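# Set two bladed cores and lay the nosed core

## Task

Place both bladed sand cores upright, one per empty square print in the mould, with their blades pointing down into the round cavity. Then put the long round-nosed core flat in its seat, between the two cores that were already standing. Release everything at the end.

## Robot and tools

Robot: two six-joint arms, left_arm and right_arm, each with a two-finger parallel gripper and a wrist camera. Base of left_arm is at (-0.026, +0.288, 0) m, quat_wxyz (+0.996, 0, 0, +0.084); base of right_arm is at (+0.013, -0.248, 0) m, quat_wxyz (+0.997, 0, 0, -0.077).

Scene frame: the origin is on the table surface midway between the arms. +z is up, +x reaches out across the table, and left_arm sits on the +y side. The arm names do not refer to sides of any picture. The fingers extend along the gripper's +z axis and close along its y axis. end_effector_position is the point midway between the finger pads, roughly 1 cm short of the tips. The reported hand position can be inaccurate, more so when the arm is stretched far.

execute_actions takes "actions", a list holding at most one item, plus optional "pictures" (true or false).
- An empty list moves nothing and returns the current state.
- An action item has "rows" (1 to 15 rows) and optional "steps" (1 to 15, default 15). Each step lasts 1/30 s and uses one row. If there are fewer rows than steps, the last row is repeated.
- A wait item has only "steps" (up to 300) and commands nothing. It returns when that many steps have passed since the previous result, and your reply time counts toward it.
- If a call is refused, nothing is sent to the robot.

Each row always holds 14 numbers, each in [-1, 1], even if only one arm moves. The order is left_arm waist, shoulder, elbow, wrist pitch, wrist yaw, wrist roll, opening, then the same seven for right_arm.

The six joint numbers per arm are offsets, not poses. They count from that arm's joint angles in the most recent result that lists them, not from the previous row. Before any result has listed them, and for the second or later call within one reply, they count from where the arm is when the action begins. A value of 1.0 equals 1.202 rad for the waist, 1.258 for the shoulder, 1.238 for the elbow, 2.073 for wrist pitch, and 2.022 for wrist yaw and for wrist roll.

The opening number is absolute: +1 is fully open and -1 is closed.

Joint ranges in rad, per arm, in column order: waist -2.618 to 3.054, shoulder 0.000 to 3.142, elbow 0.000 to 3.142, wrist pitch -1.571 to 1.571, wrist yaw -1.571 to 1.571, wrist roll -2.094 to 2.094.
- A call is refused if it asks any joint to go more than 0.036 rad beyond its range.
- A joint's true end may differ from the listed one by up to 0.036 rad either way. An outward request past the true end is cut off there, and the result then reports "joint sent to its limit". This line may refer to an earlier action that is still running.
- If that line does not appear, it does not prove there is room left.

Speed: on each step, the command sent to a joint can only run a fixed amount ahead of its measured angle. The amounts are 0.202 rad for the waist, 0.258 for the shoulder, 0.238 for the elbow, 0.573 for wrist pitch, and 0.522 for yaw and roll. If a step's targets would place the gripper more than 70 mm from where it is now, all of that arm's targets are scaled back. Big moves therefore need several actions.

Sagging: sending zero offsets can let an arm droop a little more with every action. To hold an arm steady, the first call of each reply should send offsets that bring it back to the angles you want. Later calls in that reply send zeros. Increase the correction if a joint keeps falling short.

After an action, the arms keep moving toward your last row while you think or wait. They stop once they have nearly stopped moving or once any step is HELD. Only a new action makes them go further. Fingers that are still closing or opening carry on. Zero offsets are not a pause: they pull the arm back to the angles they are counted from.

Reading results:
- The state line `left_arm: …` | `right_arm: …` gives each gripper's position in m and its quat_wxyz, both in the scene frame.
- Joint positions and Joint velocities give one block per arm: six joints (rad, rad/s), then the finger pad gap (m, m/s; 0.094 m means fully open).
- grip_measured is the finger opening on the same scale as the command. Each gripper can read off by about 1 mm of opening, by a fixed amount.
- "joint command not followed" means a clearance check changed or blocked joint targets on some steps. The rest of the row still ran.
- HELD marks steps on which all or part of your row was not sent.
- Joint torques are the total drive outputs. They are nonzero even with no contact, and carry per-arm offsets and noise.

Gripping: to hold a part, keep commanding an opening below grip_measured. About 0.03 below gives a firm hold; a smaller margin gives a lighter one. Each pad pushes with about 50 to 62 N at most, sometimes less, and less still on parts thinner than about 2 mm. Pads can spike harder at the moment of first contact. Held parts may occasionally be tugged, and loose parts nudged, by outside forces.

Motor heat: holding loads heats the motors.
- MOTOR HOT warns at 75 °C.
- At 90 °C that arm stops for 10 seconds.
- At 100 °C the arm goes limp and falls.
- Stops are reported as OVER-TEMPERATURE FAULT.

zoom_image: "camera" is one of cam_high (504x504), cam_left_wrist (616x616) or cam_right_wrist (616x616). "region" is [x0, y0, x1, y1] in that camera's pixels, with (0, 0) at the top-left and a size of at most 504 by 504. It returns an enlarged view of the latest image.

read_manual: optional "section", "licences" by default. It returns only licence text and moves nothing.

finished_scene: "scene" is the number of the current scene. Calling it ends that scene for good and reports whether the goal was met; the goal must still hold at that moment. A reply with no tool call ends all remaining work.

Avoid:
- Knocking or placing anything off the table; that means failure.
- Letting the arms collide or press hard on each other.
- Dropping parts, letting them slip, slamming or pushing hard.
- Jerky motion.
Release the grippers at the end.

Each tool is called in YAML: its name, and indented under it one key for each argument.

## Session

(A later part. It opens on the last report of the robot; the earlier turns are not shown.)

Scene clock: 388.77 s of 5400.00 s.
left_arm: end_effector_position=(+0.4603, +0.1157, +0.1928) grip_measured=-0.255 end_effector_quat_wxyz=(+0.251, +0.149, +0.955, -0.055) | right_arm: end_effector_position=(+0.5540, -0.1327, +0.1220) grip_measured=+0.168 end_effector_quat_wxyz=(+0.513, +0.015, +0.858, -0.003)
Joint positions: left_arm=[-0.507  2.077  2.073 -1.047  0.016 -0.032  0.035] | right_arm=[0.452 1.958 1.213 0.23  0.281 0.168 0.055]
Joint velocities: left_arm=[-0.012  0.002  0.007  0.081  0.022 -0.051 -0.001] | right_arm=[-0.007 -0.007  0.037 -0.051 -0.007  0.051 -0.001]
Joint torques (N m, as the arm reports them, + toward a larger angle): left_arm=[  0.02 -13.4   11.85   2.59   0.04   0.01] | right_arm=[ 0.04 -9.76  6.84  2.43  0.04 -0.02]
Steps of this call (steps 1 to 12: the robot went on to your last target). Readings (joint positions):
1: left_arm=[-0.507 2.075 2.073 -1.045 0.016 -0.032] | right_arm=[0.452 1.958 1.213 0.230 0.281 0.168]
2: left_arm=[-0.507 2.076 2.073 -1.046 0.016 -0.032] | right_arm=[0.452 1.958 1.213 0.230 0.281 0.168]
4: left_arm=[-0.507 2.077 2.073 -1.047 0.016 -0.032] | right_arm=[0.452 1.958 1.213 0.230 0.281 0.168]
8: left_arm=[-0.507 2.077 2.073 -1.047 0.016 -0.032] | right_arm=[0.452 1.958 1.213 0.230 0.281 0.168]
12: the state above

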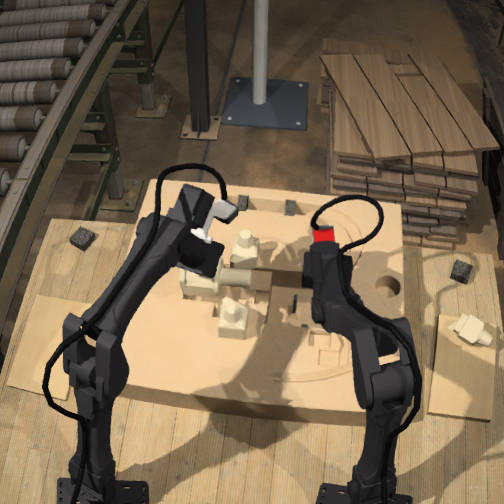

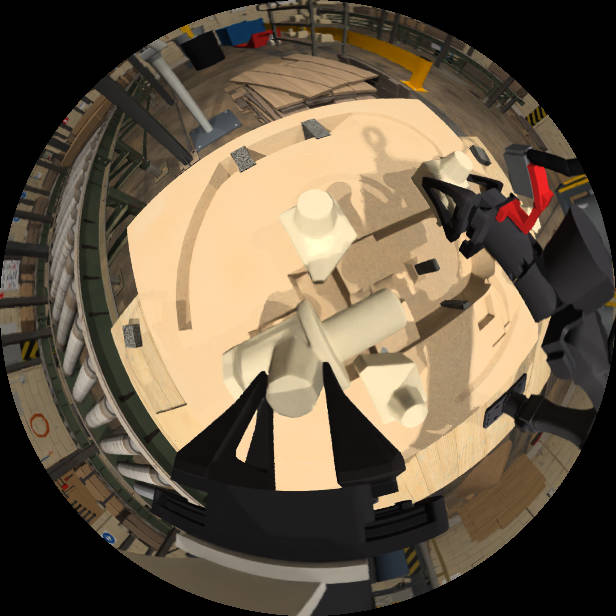

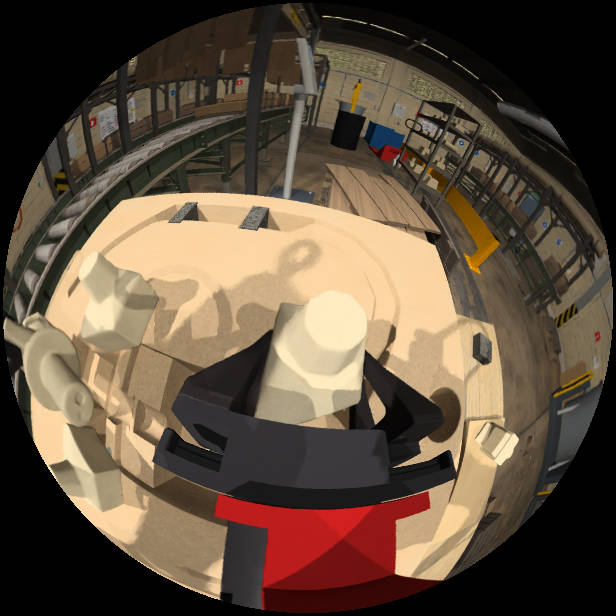

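execute_actions:
  actions:
    - {"rows":[[0,-0.04,0.015,0.04,0,0,-0.3,0,-0.01,0.006,0.035,0,0,0.13],[0,-0.04,0.008,0.044,0,0,-0.3,0,-0.007,0.003,0.035,0,0,0.13],[0,-0.04,0,0.048,0,0,-0.3,0,-0.004,0,0.035,0,0,0.13],[0,-0.04,-0.008,0.052,0,0,-0.3,0,-0.001,-0.003,0.035,0,0,0.13],[0,-0.04,-0.016,0.056,0,0,-0.3,0,0.002,-0.006,0.035,0,0,0.13],[0,-0.04,-0.024,0.06,0,0,-0.3,0,0.005,-0.009,0.035,0,0,0.13],[0,-0.04,-0.032,0.064,0,0,-0.3,0,0.007,-0.012,0.035,0,0,0.13],[0,-0.04,-0.04,0.068,0,0,-0.3,0,0.007,-0.015,0.035,0,0,0.13],[0,-0.04,-0.048,0.072,0,0,-0.3,0,0.007,-0.015,0.035,0,0,0.13],[0,-0.04,-0.055,0.076,0,0,-0.3,0,0.007,-0.015,0.035,0,0,0.13],[0,-0.04,-0.06,0.076,0,0,-0.3,0,0.007,-0.015,0.035,0,0,0.13]]}
  pictures: false

execute_actions:
  actions:
    - {"steps":12}

zoom_image:
  camera: "cam_high"
  region: [160, 230, 280, 330]

zoom_image:
  camera: "cam_left_wrist"
  region: [200, 200, 460, 430]

Scene clock: 400.13 s of 5400.00 s.
left_arm: end_effector_position=(+0.4619, +0.1152, +0.1716) grip_measured=-0.255 end_effector_quat_wxyz=(+0.247, +0.150, +0.956, -0.054) | right_arm: end_effector_position=(+0.5542, -0.1332, +0.1176) grip_measured=+0.168 end_effector_quat_wxyz=(+0.516, +0.017, +0.856, -0.003)
Joint positions: left_arm=[-0.507  2.075  1.989 -0.974  0.016 -0.031  0.035] | right_arm=[0.452 1.967 1.199 0.261 0.285 0.168 0.055]
Joint velocities: left_arm=[-0.002 -0.007 -0.095 -0.007 -0.022 -0.051  0.   ] | right_arm=[-0.017 -0.002  0.012  0.022  0.007  0.037 -0.   ]
Joint torques (N m, as the arm reports them, + toward a larger angle): left_arm=[  0.   -14.7    8.07   2.61   0.05  -0.02] | right_arm=[ 0.   -9.27  6.47  2.25  0.04 -0.02]
Steps of this call (steps 1 to 15: the robot went on to your last target; steps 16 to 90: nothing new was sent; then 7.87 s passed at rest; steps 91 to 105: all 15 steps of this action). Readings (joint positions):
91: left_arm=[-0.507 2.077 2.073 -1.047 0.016 -0.032] | right_arm=[0.452 1.958 1.213 0.231 0.281 0.168]
92: left_arm=[-0.507 2.077 2.073 -1.047 0.016 -0.032] | right_arm=[0.452 1.958 1.213 0.231 0.281 0.168]
94: left_arm=[-0.507 2.076 2.067 -1.041 0.016 -0.032] | right_arm=[0.452 1.958 1.213 0.231 0.281 0.168]
98: left_arm=[-0.507 2.075 2.033 -1.013 0.016 -0.032] | right_arm=[0.452 1.963 1.204 0.247 0.283 0.168]
105: the state above

Scene clock: 400.53 s of 5400.00 s.
left_arm: end_effector_position=(+0.4615, +0.1152, +0.1705) grip_measured=-0.255 end_effector_quat_wxyz=(+0.246, +0.150, +0.956, -0.054) | right_arm: end_effector_position=(+0.5542, -0.1332, +0.1175) grip_measured=+0.168 end_effector_quat_wxyz=(+0.516, +0.017, +0.856, -0.003)
Joint positions: left_arm=[-0.507  2.075  1.986 -0.973  0.016 -0.03   0.035] | right_arm=[0.452 1.967 1.199 0.261 0.285 0.168 0.055]
Joint velocities: left_arm=[-0.002 -0.007  0.002 -0.007  0.007  0.037  0.001] | right_arm=[-0.012  0.012 -0.012 -0.066 -0.022 -0.022 -0.   ]
Joint torques (N m, as the arm reports them, + toward a larger angle): left_arm=[  0.05 -14.83   8.08   2.68   0.03  -0.02] | right_arm=[-0.02 -9.26  6.37  2.25  0.04 -0.01]
Steps of this call (steps 1 to 12: the robot went on to your last target). Readings (joint positions):
1: left_arm=[-0.507 2.075 1.987 -0.973 0.016 -0.031] | right_arm=[0.452 1.967 1.199 0.261 0.285 0.168]
2: left_arm=[-0.507 2.075 1.986 -0.973 0.016 -0.030] | right_arm=[0.452 1.967 1.199 0.261 0.285 0.168]
4: left_arm=[-0.507 2.075 1.986 -0.973 0.016 -0.030] | right_arm=[0.452 1.967 1.199 0.261 0.285 0.168]
8: left_arm=[-0.507 2.075 1.986 -0.973 0.016 -0.030] | right_arm=[0.452 1.967 1.199 0.261 0.285 0.168]
12: the state above

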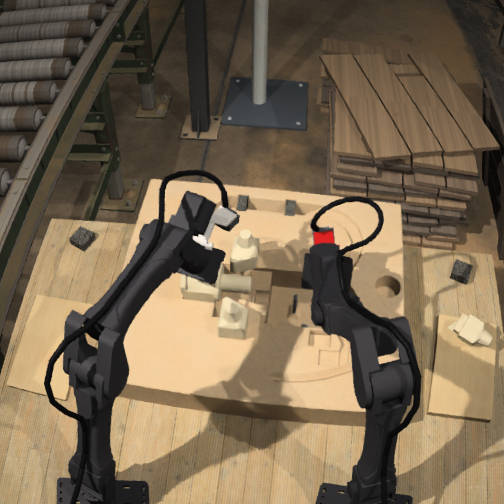

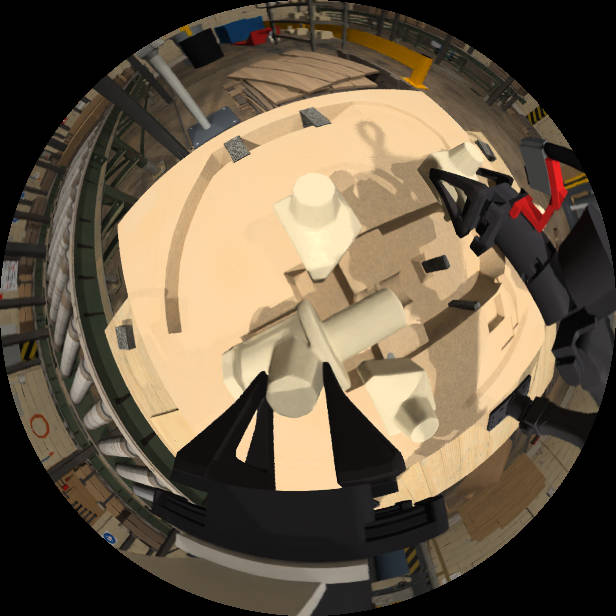

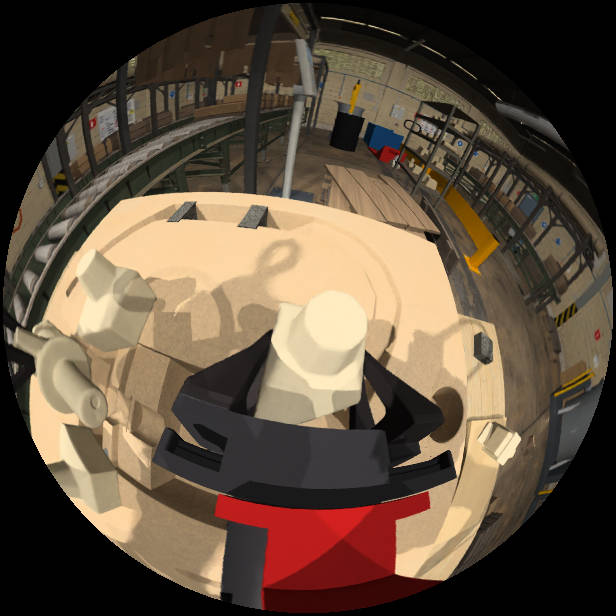

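Region (160, 230, 280, 330) of cam_high's 504x504 image, scaled by 4.200, with more detail than that image has.

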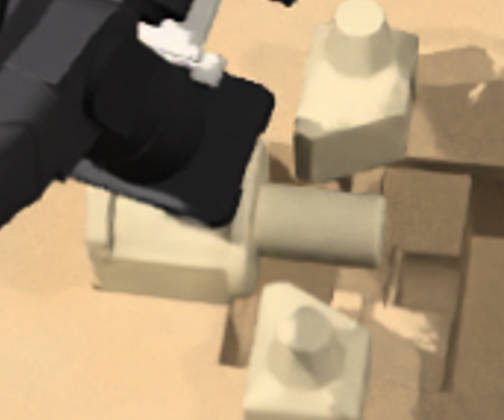

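Region (200, 200, 460, 430) of cam_left_wrist's 616x616 image, scaled by 1.938, with more detail than that image has; it fills the top 446 rows of this view, and the rest is white.

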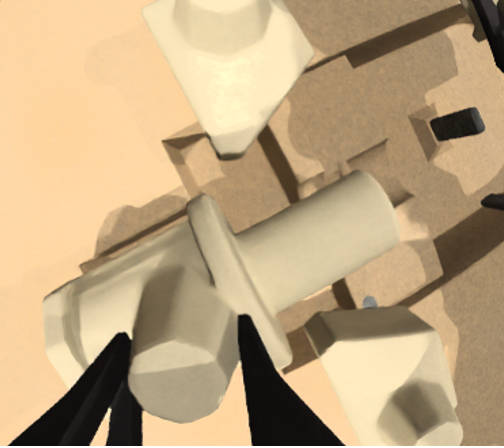

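execute_actions:
  actions:
    - {"rows":[[0,-0.035,0.015,0.045,0,0,-0.3,0,-0.005,0,0.02,0,0,0.15],[0,-0.035,0.008,0.05,0,0,-0.3,0,-0.005,0,0.01,0,0,0.18],[0,-0.035,0,0.055,0,0,-0.3,0,-0.005,0,0.005,0,0,0.22],[0,-0.035,-0.008,0.06,0,0,-0.3,0,-0.005,0,0.005,0,0,0.3],[0,-0.035,-0.016,0.065,0,0,-0.3,0,-0.005,0,0.005,0,0,0.4],[0,-0.035,-0.024,0.07,0,0,-0.3,0,-0.005,0,0.005,0,0,0.5],[0,-0.035,-0.032,0.075,0,0,-0.3,0,-0.005,0,0.005,0,0,0.6],[0,-0.035,-0.04,0.08,0,0,-0.3,0,-0.005,0,0.005,0,0,0.6],[0,-0.035,-0.048,0.083,0,0,-0.3,0,-0.005,0,0.005,0,0,0.6],[0,-0.035,-0.055,0.083,0,0,-0.3,0,-0.005,0,0.005,0,0,0.6]]}
  pictures: false

execute_actions:
  actions:
    - {"steps":10}

zoom_image:
  camera: "cam_high"
  region: [160, 230, 280, 330]

Scene clock: 409.57 s of 5400.00 s.
left_arm: end_effector_position=(+0.4636, +0.1147, +0.1497) grip_measured=-0.255 end_effector_quat_wxyz=(+0.246, +0.151, +0.956, -0.053) | right_arm: end_effector_position=(+0.5549, -0.1331, +0.1189) grip_measured=+0.599 end_effector_quat_wxyz=(+0.519, +0.017, +0.855, -0.003)
Joint positions: left_arm=[-0.507  2.075  1.903 -0.891  0.015 -0.029  0.035] | right_arm=[0.452 1.967 1.199 0.267 0.285 0.168 0.075]
Joint velocities: left_arm=[ 0.007 -0.012 -0.022  0.066  0.007  0.007 -0.   ] | right_arm=[ 0.007 -0.002 -0.012  0.037  0.022  0.051  0.001]
Joint torques (N m, as the arm reports them, + toward a larger angle): left_arm=[  0.01 -14.55   8.24   2.74   0.03  -0.01] | right_arm=[-0.02 -9.62  6.69  1.88  0.09  0.  ]
Steps of this call (steps 1 to 15: the robot went on to your last target; steps 16 to 90: nothing new was sent; then 5.53 s passed at rest; steps 91 to 105: all 15 steps of this action). Readings (joint positions):
91: left_arm=[-0.507 2.075 1.986 -0.972 0.016 -0.030] | right_arm=[0.452 1.967 1.199 0.261 0.285 0.168]
92: left_arm=[-0.507 2.075 1.986 -0.970 0.016 -0.030] | right_arm=[0.452 1.967 1.199 0.261 0.285 0.168]
94: left_arm=[-0.507 2.075 1.980 -0.960 0.016 -0.030] | right_arm=[0.452 1.967 1.199 0.261 0.285 0.168]
98: left_arm=[-0.507 2.075 1.945 -0.923 0.016 -0.030] | right_arm=[0.452 1.967 1.199 0.265 0.285 0.168]
105: the state above

Scene clock: 409.90 s of 5400.00 s.
left_arm: end_effector_position=(+0.4641, +0.1146, +0.1500) grip_measured=-0.255 end_effector_quat_wxyz=(+0.247, +0.151, +0.956, -0.053) | right_arm: end_effector_position=(+0.5550, -0.1331, +0.1190) grip_measured=+0.599 end_effector_quat_wxyz=(+0.519, +0.017, +0.854, -0.003)
Joint positions: left_arm=[-0.507  2.075  1.903 -0.889  0.015 -0.029  0.035] | right_arm=[0.452 1.967 1.199 0.268 0.285 0.168 0.075]
Joint velocities: left_arm=[-0.007  0.007 -0.012 -0.007 -0.022 -0.037  0.   ] | right_arm=[-0.002 -0.002 -0.007 -0.037  0.007 -0.037 -0.   ]
Joint torques (N m, as the arm reports them, + toward a larger angle): left_arm=[  0.03 -14.59   8.27   2.75   0.05  -0.03] | right_arm=[-0.02 -9.62  6.71  1.88  0.08  0.  ]
Steps of this call (steps 1 to 10: the robot went on to your last target). Readings (joint positions):
1: left_arm=[-0.507 2.075 1.903 -0.890 0.015 -0.029] | right_arm=[0.452 1.967 1.199 0.268 0.285 0.168]
2: left_arm=[-0.507 2.075 1.903 -0.889 0.015 -0.029] | right_arm=[0.452 1.967 1.199 0.268 0.285 0.168]
4: left_arm=[-0.507 2.075 1.903 -0.889 0.015 -0.029] | right_arm=[0.452 1.967 1.199 0.268 0.285 0.168]
8: left_arm=[-0.507 2.075 1.903 -0.889 0.015 -0.029] | right_arm=[0.452 1.967 1.199 0.268 0.285 0.168]
10: the state above

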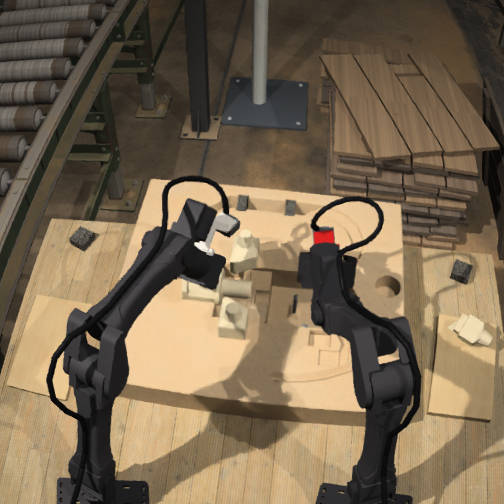

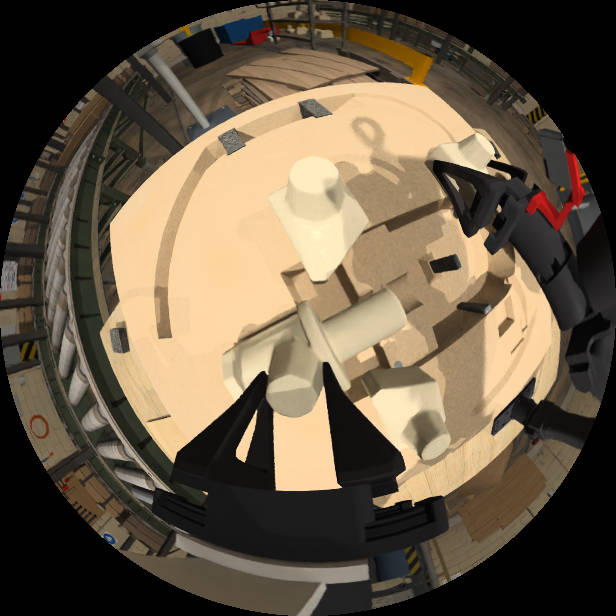

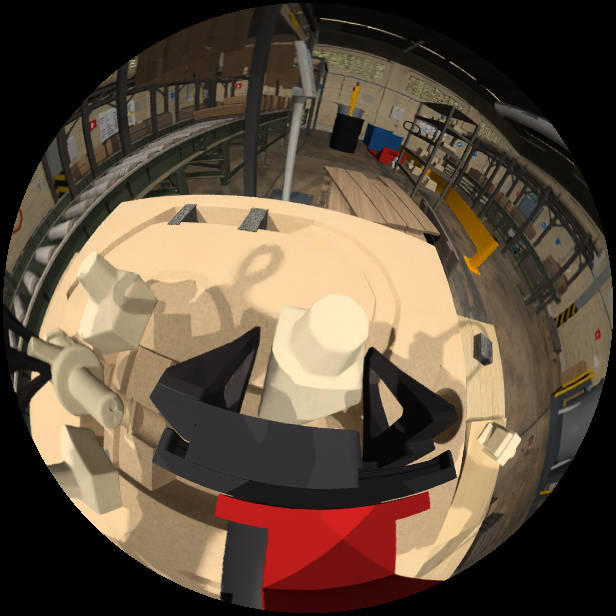

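Region (160, 230, 280, 330) of cam_high's 504x504 image, scaled by 4.200, with more detail than that image has.

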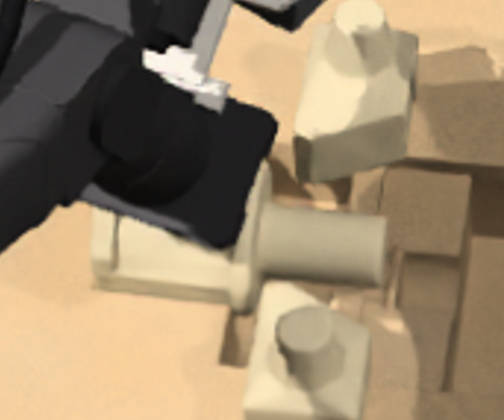

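execute_actions:
  actions:
    - {"rows":[[0,-0.035,0.012,0.04,0,0,-0.3,0,-0.02,0,0,0,0,0.6],[0,-0.035,0.006,0.044,0,0,-0.3,0,-0.04,0,-0.01,0,0,0.6],[0,-0.035,0,0.048,0,0,-0.3,0,-0.06,0,-0.02,0,0,0.6],[0,-0.035,-0.007,0.052,0,0,-0.3,0,-0.085,0,-0.035,0,0,0.6],[0,-0.035,-0.014,0.056,0,0,-0.3,0,-0.11,0,-0.05,0,0,0.6],[0,-0.035,-0.021,0.06,0,0,-0.3,0,-0.135,0,-0.065,0,0,0.6],[0,-0.035,-0.028,0.064,0,0,-0.3,0,-0.16,0,-0.08,0,0,0.6],[0,-0.035,-0.035,0.068,0,0,-0.3,0,-0.185,0,-0.095,0,0,0.6],[0,-0.035,-0.042,0.072,0,0,-0.3,0,-0.21,0,-0.11,0,0,0.6],[0,-0.035,-0.05,0.075,0,0,-0.3,0,-0.235,0,-0.125,0,0,0.6],[0,-0.035,-0.055,0.075,0,0,-0.3,0,-0.26,0,-0.14,0,0,0.6],[0,-0.035,-0.055,0.075,0,0,-0.3,0,-0.28,0,-0.15,0,0,0.6],[0,-0.035,-0.055,0.075,0,0,-0.3,0,-0.3,0,-0.16,0,0,0.6],[0,-0.035,-0.055,0.075,0,0,-0.3,0,-0.32,0,-0.17,0,0,0.6]]}
  pictures: false

execute_actions:
  actions:
    - {"steps":10}

zoom_image:
  camera: "cam_high"
  region: [160, 230, 280, 330]

zoom_image:
  camera: "cam_left_wrist"
  region: [390, 100, 530, 240]

Scene clock: 428.27 s of 5400.00 s.
left_arm: end_effector_position=(+0.4649, +0.1141, +0.1371) grip_measured=-0.255 end_effector_quat_wxyz=(+0.251, +0.151, +0.955, -0.054) | right_arm: end_effector_position=(+0.5058, -0.1482, +0.2556) grip_measured=+0.599 end_effector_quat_wxyz=(+0.570, +0.027, +0.821, +0.014)
Joint positions: left_arm=[-0.507  2.068  1.837 -0.821  0.016 -0.027  0.035] | right_arm=[0.452 1.594 1.199 0.022 0.285 0.168 0.075]
Joint velocities: left_arm=[-0.012  0.002 -0.032  0.007 -0.037 -0.037 -0.   ] | right_arm=[ 0.002 -0.701 -0.027 -0.432  0.022 -0.022 -0.   ]
Joint torques (N m, as the arm reports them, + toward a larger angle): left_arm=[  0.04 -13.85   7.01   2.71   0.04  -0.01] | right_arm=[-0.05 -5.83  7.36  1.44  0.06 -0.01]
Steps of this call (steps 1 to 15: the robot went on to your last target; steps 16 to 90: nothing new was sent; then 14.87 s passed at rest; steps 91 to 105: all 15 steps of this action). Readings (joint positions):
91: left_arm=[-0.507 2.075 1.903 -0.889 0.015 -0.029] | right_arm=[0.452 1.967 1.199 0.268 0.285 0.168]
92: left_arm=[-0.507 2.075 1.903 -0.889 0.015 -0.029] | right_arm=[0.452 1.966 1.199 0.267 0.285 0.168]
94: left_arm=[-0.507 2.075 1.898 -0.882 0.015 -0.029] | right_arm=[0.452 1.948 1.199 0.243 0.285 0.168]
98: left_arm=[-0.507 2.075 1.866 -0.854 0.015 -0.029] | right_arm=[0.452 1.841 1.199 0.157 0.285 0.168]
105: the state above

Scene clock: 428.60 s of 5400.00 s.
left_arm: end_effector_position=(+0.4649, +0.1141, +0.1371) grip_measured=-0.255 end_effector_quat_wxyz=(+0.251, +0.151, +0.955, -0.054) | right_arm: end_effector_position=(+0.4941, -0.1518, +0.2555) grip_measured=+0.599 end_effector_quat_wxyz=(+0.554, +0.024, +0.832, +0.009)
Joint positions: left_arm=[-0.507  2.068  1.837 -0.82   0.016 -0.027  0.035] | right_arm=[ 0.452  1.557  1.199 -0.056  0.285  0.168  0.075]
Joint velocities: left_arm=[-0.002 -0.012 -0.002 -0.037 -0.007 -0.022 -0.001] | right_arm=[-0.012  0.007 -0.012 -0.183 -0.022 -0.007 -0.001]
Joint torques (N m, as the arm reports them, + toward a larger angle): left_arm=[  0.04 -13.89   6.96   2.74   0.02  -0.02] | right_arm=[-0.03 -5.94  7.29  1.78  0.08 -0.01]
Steps of this call (steps 1 to 10: the robot went on to your last target). Readings (joint positions):
1: left_arm=[-0.507 2.068 1.837 -0.820 0.016 -0.027] | right_arm=[0.452 1.574 1.199 0.012 0.285 0.168]
2: left_arm=[-0.507 2.068 1.837 -0.820 0.016 -0.027] | right_arm=[0.452 1.562 1.199 0.006 0.285 0.168]
4: left_arm=[-0.507 2.068 1.837 -0.820 0.016 -0.027] | right_arm=[0.452 1.557 1.199 -0.007 0.285 0.168]
8: left_arm=[-0.507 2.068 1.837 -0.820 0.016 -0.027] | right_arm=[0.452 1.557 1.199 -0.047 0.285 0.168]
10: the state above

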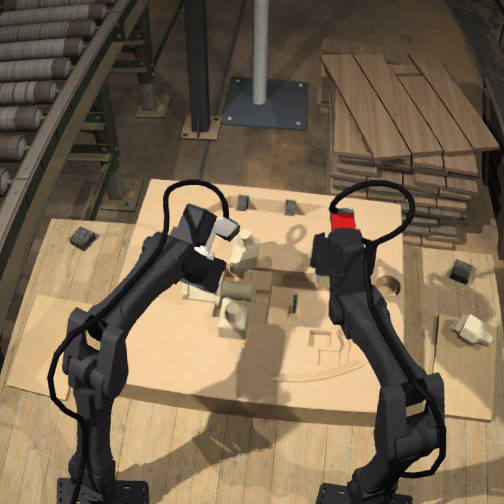

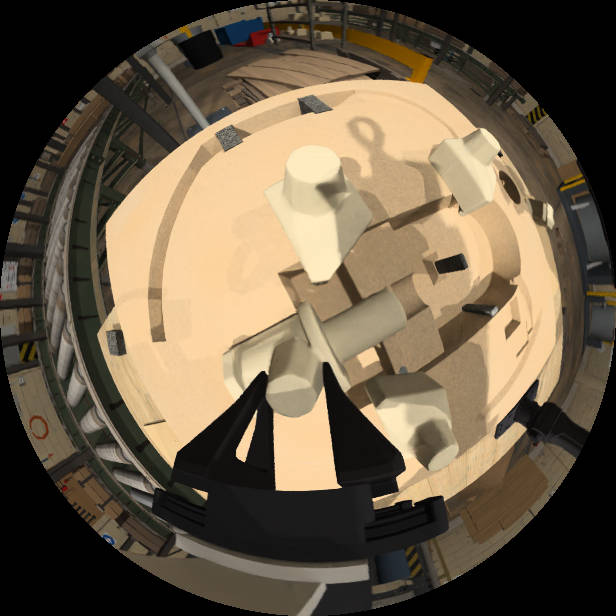

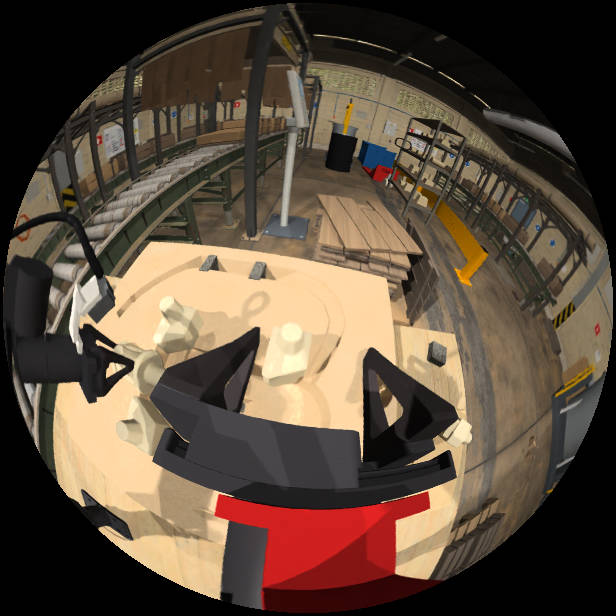

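Region (160, 230, 280, 330) of cam_high's 504x504 image, scaled by 4.200, with more detail than that image has.

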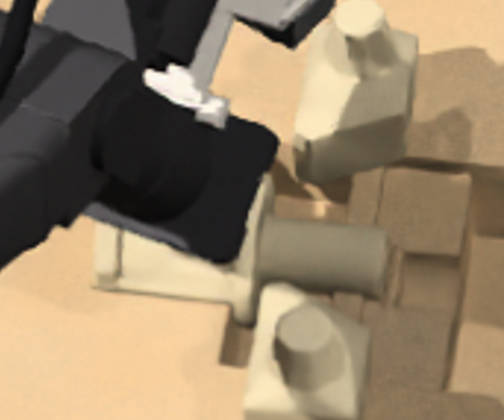

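Region (390, 100, 530, 240) of cam_left_wrist's 616x616 image, scaled by 3.600, with more detail than that image has.

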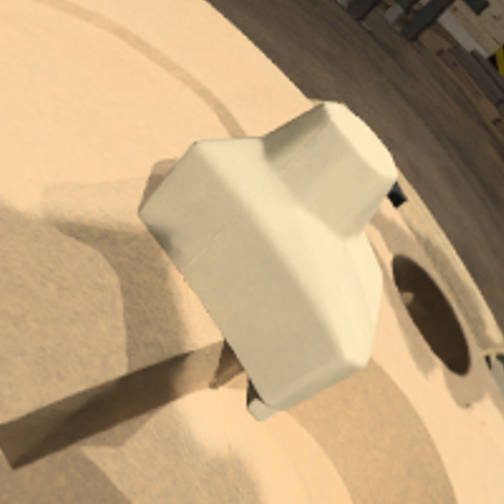

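execute_actions:
  actions:
    - {"rows":[[0,-0.02,0,0.02,0,0,-0.27,-0.03,0,0.02,-0.01,-0.03,0.03,0.7],[0,-0.015,0,0.01,0,0,-0.24,-0.08,0,0.04,-0.02,-0.06,0.07,0.8],[0,-0.01,0,0.005,0,0,-0.2,-0.14,0,0.06,-0.04,-0.09,0.11,0.8],[0,-0.01,0,0,0,0,-0.15,-0.2,0,0.08,-0.06,-0.12,0.15,0.8],[0,-0.01,0,0,0,0,-0.1,-0.27,0,0.1,-0.09,-0.16,0.19,0.8],[0,-0.01,0,0,0,0,-0.05,-0.34,0,0.12,-0.12,-0.2,0.23,0.8],[0,-0.01,0,0,0,0,0,-0.41,0,0.14,-0.15,-0.24,0.27,0.8],[0,-0.01,0,0,0,0,0.05,-0.48,0,0.16,-0.18,-0.28,0.31,0.8],[0,-0.01,0,0,0,0,0.05,-0.55,0.02,0.18,-0.21,-0.32,0.35,0.8],[0,-0.01,0.02,-0.01,0,0,0.05,-0.62,0.04,0.2,-0.24,-0.36,0.39,0.8],[0,-0.01,0.04,-0.02,0,0,0.05,-0.69,0.06,0.22,-0.27,-0.4,0.43,0.8],[0,-0.015,0.06,-0.035,0,0,0.05,-0.76,0.08,0.22,-0.3,-0.43,0.47,0.8],[0,-0.02,0.08,-0.05,0,0,0.05,-0.82,0.1,0.22,-0.33,-0.465,0.5,0.8],[0,-0.03,0.1,-0.065,0,0,0.05,-0.86,0.12,0.22,-0.35,-0.468,0.525,0.8],[0,-0.04,0.12,-0.08,0,0,0.05,-0.895,0.14,0.22,-0.364,-0.468,0.525,0.8]]}
  pictures: false

execute_actions:
  actions:
    - {"steps":20}

Scene clock: 451.93 s of 5400.00 s.
left_arm: end_effector_position=(+0.4620, +0.1152, +0.1534) grip_measured=+0.048 end_effector_quat_wxyz=(+0.247, +0.152, +0.956, -0.053) | right_arm: end_effector_position=(+0.4504, -0.4329, +0.2487) grip_measured=+0.799 end_effector_quat_wxyz=(+0.363, +0.547, +0.701, +0.278)
Joint positions: left_arm=[-0.507  2.066  1.903 -0.897  0.016 -0.027  0.049] | right_arm=[-0.409  1.645  1.468 -0.522 -0.442  0.97   0.085]
Joint velocities: left_arm=[ 0.002 -0.076  0.657 -0.652 -0.051 -0.022  0.   ] | right_arm=[-1.683  0.564 -0.007 -1.033 -1.033  1.165 -0.001]
Joint torques (N m, as the arm reports them, + toward a larger angle): left_arm=[  0.05 -14.56  10.42   1.69   0.06   0.  ] | right_arm=[ 0.77 -5.    7.31  1.14 -0.34  0.03]
Steps of this call (steps 1 to 30: the robot went on to your last target; steps 31 to 90: nothing new was sent; then 19.83 s passed at rest; steps 91 to 105: all 15 steps of this action). Readings (joint positions):
91: left_arm=[-0.507 2.068 1.837 -0.821 0.016 -0.027] | right_arm=[0.449 1.557 1.199 -0.069 0.276 0.176]
92: left_arm=[-0.507 2.068 1.837 -0.822 0.016 -0.027] | right_arm=[0.437 1.557 1.202 -0.072 0.252 0.197]
94: left_arm=[-0.507 2.068 1.837 -0.822 0.016 -0.027] | right_arm=[0.364 1.558 1.226 -0.105 0.176 0.272]
98: left_arm=[-0.507 2.068 1.837 -0.822 0.016 -0.027] | right_arm=[0.090 1.564 1.328 -0.232 -0.028 0.507]
105: the state above

Scene clock: 452.60 s of 5400.00 s.
left_arm: end_effector_position=(+0.4554, +0.1175, +0.1917) grip_measured=+0.048 end_effector_quat_wxyz=(+0.265, +0.151, +0.951, -0.056) | right_arm: end_effector_position=(+0.3873, -0.4672, +0.1785) grip_measured=+0.799 end_effector_quat_wxyz=(+0.156, +0.734, +0.560, +0.351)
Joint positions: left_arm=[-0.507  2.018  1.965 -0.97   0.016 -0.027  0.049] | right_arm=[-0.629  1.755  1.468 -0.795 -0.648  1.222  0.085]
Joint velocities: left_arm=[-0.012 -0.007  0.007 -0.066  0.022 -0.022  0.   ] | right_arm=[-0.007  0.007  0.007 -0.066 -0.051  0.007  0.   ]
Joint torques (N m, as the arm reports them, + toward a larger angle): left_arm=[  0.01 -10.36   8.58   1.6    0.04   0.  ] | right_arm=[ 0.45 -9.06  6.97  1.   -0.5   0.05]
Steps of this call (steps 1 to 20: the robot went on to your last target). Readings (joint positions):
1: left_arm=[-0.507 2.062 1.923 -0.913 0.016 -0.027] | right_arm=[-0.469 1.667 1.468 -0.560 -0.476 1.011]
2: left_arm=[-0.507 2.054 1.937 -0.923 0.016 -0.027] | right_arm=[-0.526 1.691 1.468 -0.601 -0.508 1.052]
4: left_arm=[-0.507 2.035 1.955 -0.935 0.016 -0.027] | right_arm=[-0.615 1.733 1.468 -0.674 -0.549 1.116]
8: left_arm=[-0.507 2.018 1.965 -0.947 0.016 -0.027] | right_arm=[-0.647 1.757 1.468 -0.761 -0.595 1.182]
20: the state above

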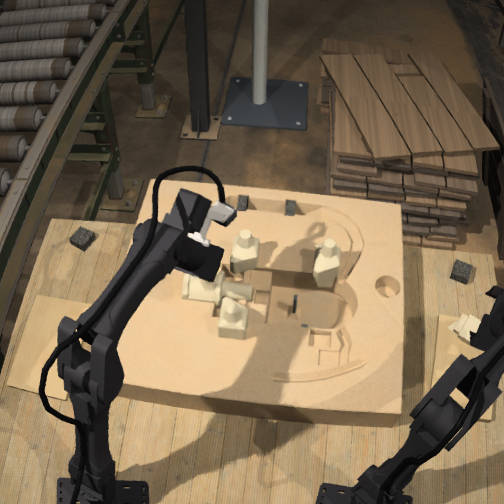

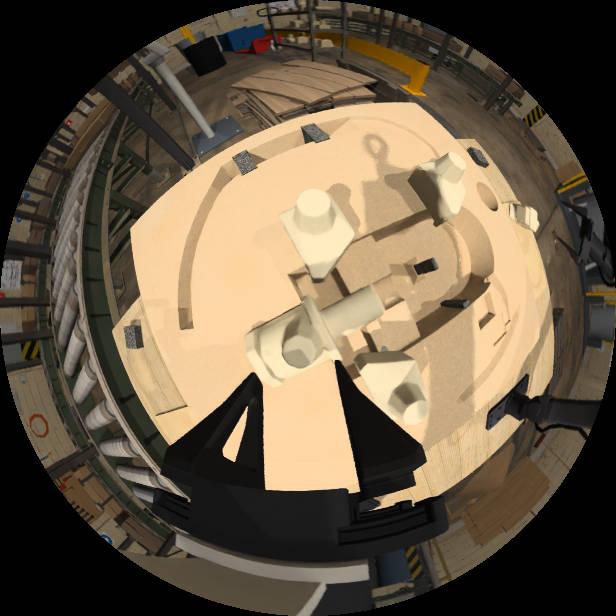

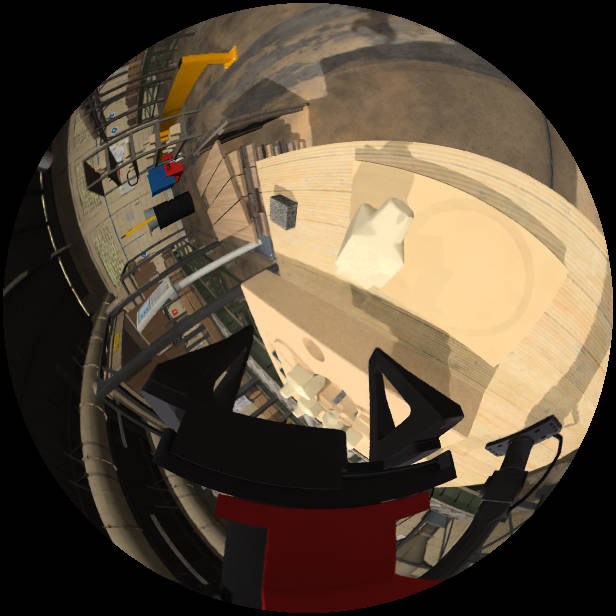

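execute_actions:
  actions:
    - {"rows":[[0,-0.02,0,0,0,0,0.05,0,0.01,0,0,0,0,0.8],[0,-0.05,0,-0.01,0,0,0.05,0,0.02,0,0,0,0,0.8],[0,-0.08,0,-0.02,0,0,0.05,0,0.03,0,0,0,0,0.8],[0,-0.11,-0.01,-0.03,0,0,0.05,0,0.04,0,0,0,0,0.8],[0,-0.14,-0.02,-0.045,0,0,0.05,0,0.05,0,0,0,0,0.8],[0,-0.17,-0.035,-0.06,0,0,0.05,0,0.06,0,0,0,0,0.8],[0,-0.2,-0.05,-0.075,0,0,0.05,0,0.07,0,0,0,0,0.8],[0,-0.23,-0.07,-0.09,0,0,0.05,0,0.08,0,0,0,0,0.8],[0,-0.26,-0.09,-0.1,0,0,0.05,0,0.09,0,0,0,0,0.8],[0,-0.29,-0.11,-0.11,0,0,0.05,0,0.1,0,0,0,0,0.8],[0,-0.32,-0.13,-0.12,0,0,0.05,0,0.105,0,0,0,0,0.8],[0,-0.35,-0.15,-0.13,0,0,0.05,0,0.105,0,0,0,0,0.8],[0,-0.38,-0.17,-0.14,0,0,0.05,0,0.105,0,0,0,0,0.8],[0,-0.4,-0.19,-0.15,0,0,0.05,0,0.105,0,0,0,0,0.8],[0,-0.41,-0.21,-0.16,0,0,0.05,0,0.105,0,0,0,0,0.8]]}
  pictures: false

execute_actions:
  actions:
    - {"steps":12}

zoom_image:
  camera: "cam_right_wrist"
  region: [200, 150, 460, 410]

zoom_image:
  camera: "cam_high"
  region: [160, 220, 380, 370]

Scene clock: 466.43 s of 5400.00 s.
left_arm: end_effector_position=(+0.3309, +0.1612, +0.3053) grip_measured=+0.048 end_effector_quat_wxyz=(+0.312, +0.149, +0.936, -0.065) | right_arm: end_effector_position=(+0.3906, -0.4704, +0.1233) grip_measured=+0.799 end_effector_quat_wxyz=(+0.093, +0.758, +0.548, +0.342)
Joint positions: left_arm=[-0.507  1.526  1.786 -1.182  0.016 -0.027  0.049] | right_arm=[-0.629  1.893  1.468 -0.794 -0.648  1.225  0.085]
Joint velocities: left_arm=[-0.002 -0.896 -0.628 -0.652  0.037 -0.022  0.   ] | right_arm=[-0.017  0.046  0.012 -0.051  0.051 -0.037 -0.001]
Joint torques (N m, as the arm reports them, + toward a larger angle): left_arm=[ 0.07 -2.94  2.87  1.68  0.03  0.01] | right_arm=[ 0.   -9.01  6.45  0.9  -0.42 -0.04]
Steps of this call (steps 1 to 15: the robot went on to your last target; steps 16 to 90: nothing new was sent; then 10.33 s passed at rest; steps 91 to 105: all 15 steps of this action). Readings (joint positions):
91: left_arm=[-0.507 2.018 1.965 -0.971 0.016 -0.027] | right_arm=[-0.629 1.755 1.468 -0.797 -0.651 1.225]
92: left_arm=[-0.507 2.014 1.965 -0.972 0.016 -0.027] | right_arm=[-0.629 1.756 1.468 -0.797 -0.651 1.225]
94: left_arm=[-0.507 1.989 1.962 -0.986 0.016 -0.027] | right_arm=[-0.629 1.764 1.468 -0.796 -0.651 1.225]
98: left_arm=[-0.507 1.840 1.917 -1.047 0.016 -0.027] | right_arm=[-0.629 1.811 1.468 -0.794 -0.651 1.225]
105: the state above

Scene clock: 466.83 s of 5400.00 s.
left_arm: end_effector_position=(+0.3007, +0.1718, +0.2771) grip_measured=+0.048 end_effector_quat_wxyz=(+0.245, +0.152, +0.956, -0.053) | right_arm: end_effector_position=(+0.3907, -0.4705, +0.1232) grip_measured=+0.799 end_effector_quat_wxyz=(+0.093, +0.758, +0.548, +0.342)
Joint positions: left_arm=[-0.507  1.499  1.721 -1.285  0.016 -0.027  0.049] | right_arm=[-0.629  1.893  1.468 -0.793 -0.648  1.225  0.085]
Joint velocities: left_arm=[ 0.007 -0.012 -0.007 -0.007 -0.066 -0.007  0.   ] | right_arm=[ 0.022  0.012  0.017  0.081 -0.11  -0.037 -0.   ]
Joint torques (N m, as the arm reports them, + toward a larger angle): left_arm=[ 0.06 -4.94  5.03  1.5   0.03  0.01] | right_arm=[-0.06 -8.83  6.53  0.9  -0.39 -0.05]
Steps of this call (steps 1 to 12: the robot went on to your last target). Readings (joint positions):
1: left_arm=[-0.507 1.501 1.768 -1.206 0.016 -0.027] | right_arm=[-0.629 1.893 1.468 -0.794 -0.648 1.225]
2: left_arm=[-0.507 1.488 1.757 -1.229 0.016 -0.027] | right_arm=[-0.629 1.893 1.468 -0.794 -0.648 1.225]
4: left_arm=[-0.507 1.485 1.743 -1.255 0.016 -0.027] | right_arm=[-0.629 1.893 1.468 -0.793 -0.648 1.225]
8: left_arm=[-0.507 1.497 1.722 -1.279 0.016 -0.027] | right_arm=[-0.629 1.893 1.468 -0.793 -0.648 1.225]
12: the state above

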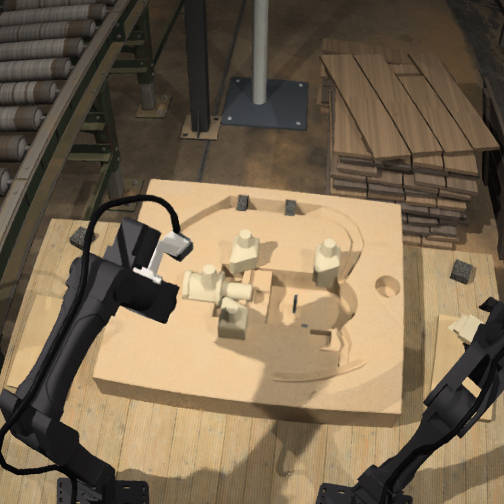

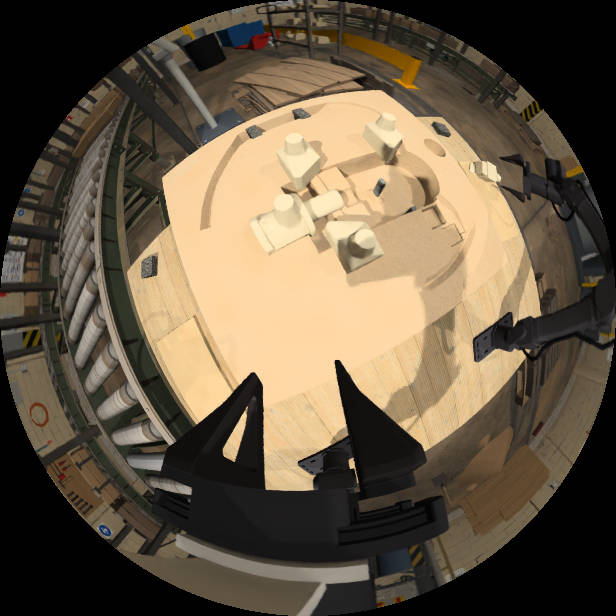

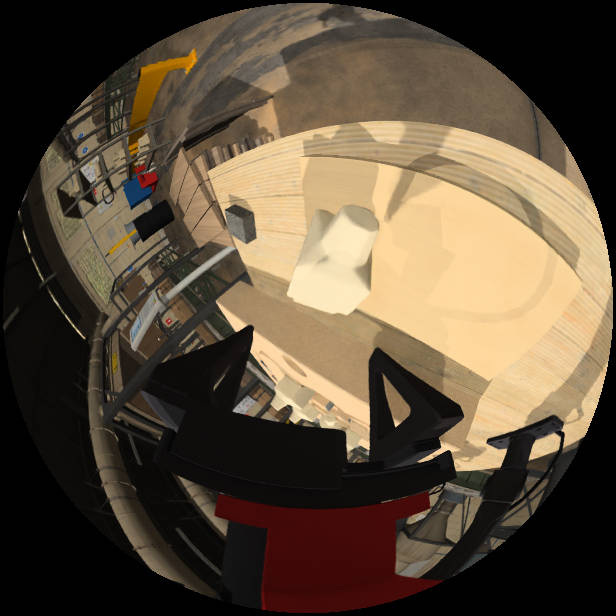

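Region (200, 150, 460, 410) of cam_right_wrist's 616x616 image, scaled by 1.938, with more detail than that image has.

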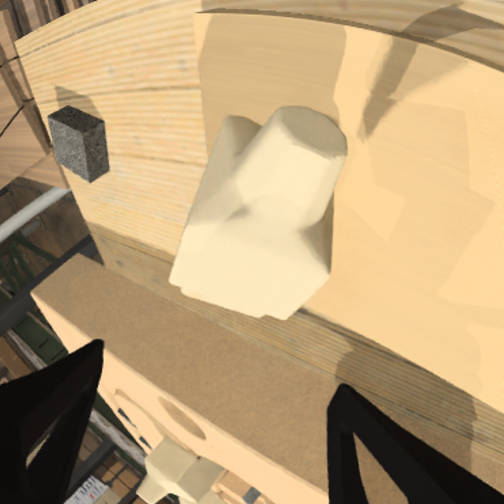

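Region (160, 220, 380, 370) of cam_high's 504x504 image, scaled by 2.291, with more detail than that image has; it fills the top 344 rows of this view, and the rest is white.

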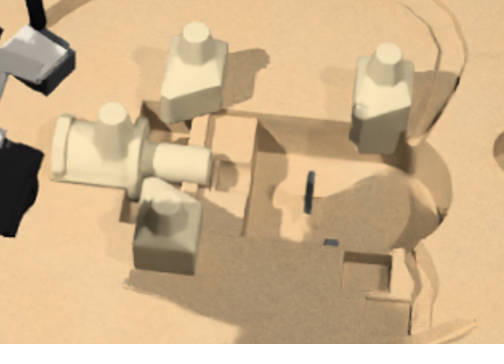

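execute_actions:
  actions:
    - {"rows":[[0,0,0,0,0,0,0.05,0.005,0.01,0.015,-0.005,0.003,0,0.8],[0,0,0,0,0,0,0.05,0.01,0.02,0.03,-0.01,0.006,0,0.8],[0,0,0,0,0,0,0.05,0.015,0.03,0.04,-0.015,0.009,0.005,0.8],[0,0,0,0,0,0,0.05,0.02,0.04,0.05,-0.02,0.012,0.008,0.8],[0,0,0,0,0,0,0.05,0.024,0.05,0.06,-0.025,0.014,0.008,0.8],[0,0,0,0,0,0,0.05,0.024,0.06,0.07,-0.03,0.014,0.008,0.8],[0,0,0,0,0,0,0.05,0.024,0.07,0.08,-0.035,0.014,0.008,0.8],[0,0,0,0,0,0,0.05,0.024,0.08,0.09,-0.035,0.014,0.008,0.8],[0,0,0,0,0,0,0.05,0.024,0.09,0.1,-0.035,0.014,0.008,0.8],[0,0,0,0,0,0,0.05,0.024,0.1,0.107,-0.035,0.014,0.008,0.8],[0,0,0,0,0,0,0.05,0.024,0.11,0.107,-0.035,0.014,0.008,0.8],[0,0,0,0,0,0,0.05,0.024,0.12,0.107,-0.035,0.014,0.008,0.8],[0,0,0,0,0,0,0.05,0.024,0.127,0.107,-0.035,0.014,0.008,0.8]]}
  pictures: false

execute_actions:
  actions:
    - {"steps":12}

zoom_image:
  camera: "cam_right_wrist"
  region: [200, 180, 460, 440]

zoom_image:
  camera: "cam_left_wrist"
  region: [450, 120, 560, 230]

Scene clock: 486.77 s of 5400.00 s.
left_arm: end_effector_position=(+0.3003, +0.1719, +0.2769) grip_measured=+0.048 end_effector_quat_wxyz=(+0.244, +0.152, +0.956, -0.053) | right_arm: end_effector_position=(+0.4055, -0.4762, +0.0918) grip_measured=+0.799 end_effector_quat_wxyz=(+0.052, +0.770, +0.546, +0.326)
Joint positions: left_arm=[-0.507  1.499  1.721 -1.287  0.016 -0.027  0.049] | right_arm=[-0.607  2.038  1.576 -0.842 -0.625  1.234  0.085]
Joint velocities: left_arm=[-0.017  0.002 -0.007 -0.081 -0.037 -0.037 -0.001] | right_arm=[-0.012  0.237 -0.002 -0.066  0.022  0.037 -0.001]
Joint torques (N m, as the arm reports them, + toward a larger angle): left_arm=[ 0.06 -5.23  6.23  1.73  0.02 -0.01] | right_arm=[ 0.66 -9.42  7.96  0.69 -0.37  0.06]
Steps of this call (steps 1 to 30: the robot went on to your last target; steps 31 to 90: nothing new was sent; then 16.43 s passed at rest; steps 91 to 105: all 15 steps of this action). Readings (joint positions):
91: left_arm=[-0.507 1.499 1.721 -1.287 0.016 -0.027] | right_arm=[-0.629 1.893 1.468 -0.793 -0.647 1.225]
92: left_arm=[-0.507 1.499 1.721 -1.287 0.016 -0.027] | right_arm=[-0.629 1.895 1.469 -0.796 -0.646 1.225]
94: left_arm=[-0.507 1.499 1.721 -1.287 0.016 -0.027] | right_arm=[-0.626 1.906 1.486 -0.806 -0.640 1.227]
98: left_arm=[-0.507 1.499 1.721 -1.287 0.016 -0.027] | right_arm=[-0.611 1.954 1.535 -0.828 -0.631 1.232]
105: the state above

Scene clock: 487.17 s of 5400.00 s.
left_arm: end_effector_position=(+0.3003, +0.1719, +0.2769) grip_measured=+0.048 end_effector_quat_wxyz=(+0.244, +0.152, +0.956, -0.053) | right_arm: end_effector_position=(+0.4030, -0.4744, +0.0845) grip_measured=+0.799 end_effector_quat_wxyz=(+0.040, +0.775, +0.543, +0.322)
Joint positions: left_arm=[-0.507  1.499  1.721 -1.287  0.016 -0.027  0.049] | right_arm=[-0.607  2.053  1.576 -0.854 -0.622  1.235  0.085]
Joint velocities: left_arm=[-0.007 -0.002 -0.007 -0.007 -0.037  0.007  0.   ] | right_arm=[ 0.002 -0.012  0.007 -0.007 -0.022 -0.007  0.   ]
Joint torques (N m, as the arm reports them, + toward a larger angle): left_arm=[ 0.1  -5.2   6.33  1.7   0.03  0.01] | right_arm=[ 0.64 -9.53  7.88  0.6  -0.37  0.06]
Steps of this call (steps 1 to 12: the robot went on to your last target). Readings (joint positions):
1: left_arm=[-0.507 1.499 1.721 -1.287 0.016 -0.027] | right_arm=[-0.607 2.044 1.576 -0.845 -0.624 1.234]
2: left_arm=[-0.507 1.499 1.721 -1.287 0.016 -0.027] | right_arm=[-0.607 2.049 1.576 -0.848 -0.623 1.235]
4: left_arm=[-0.507 1.499 1.721 -1.287 0.016 -0.027] | right_arm=[-0.607 2.053 1.576 -0.852 -0.622 1.235]
8: left_arm=[-0.507 1.499 1.721 -1.287 0.016 -0.027] | right_arm=[-0.607 2.053 1.576 -0.854 -0.622 1.235]
12: the state above

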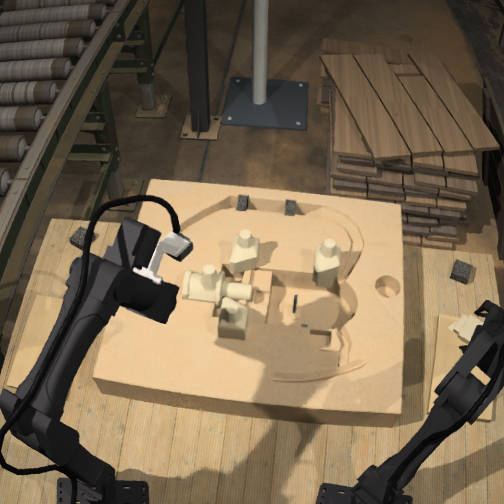

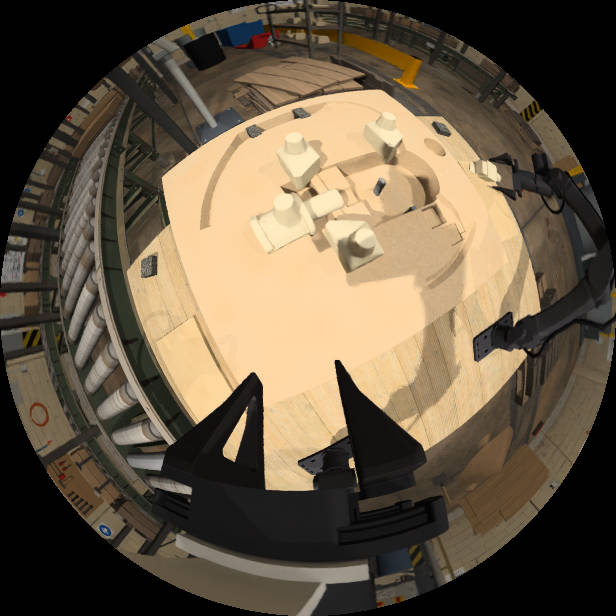

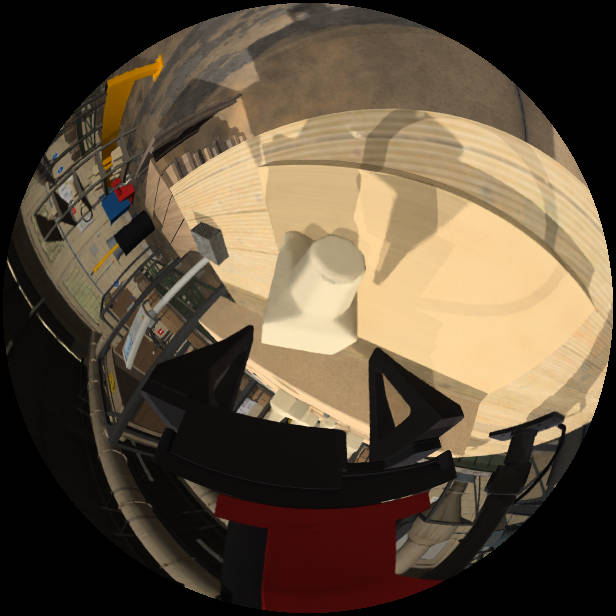

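Region (200, 180, 460, 440) of cam_right_wrist's 616x616 image, scaled by 1.938, with more detail than that image has.

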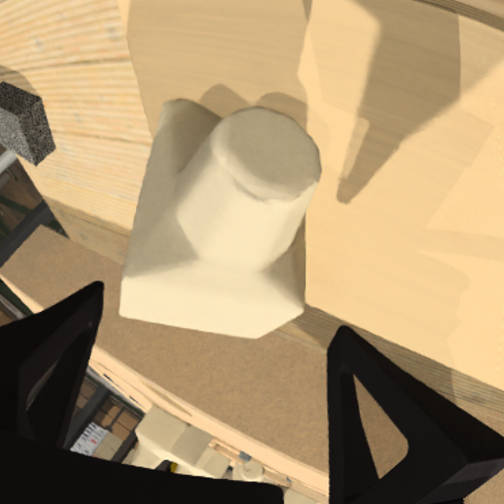

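Region (450, 120, 560, 230) of cam_left_wrist's 616x616 image, scaled by 4.582, with more detail than that image has.

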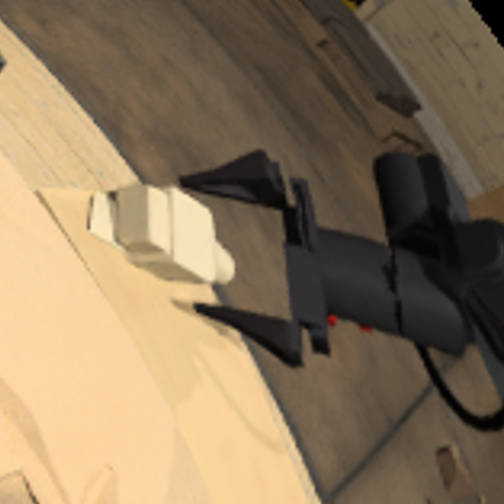

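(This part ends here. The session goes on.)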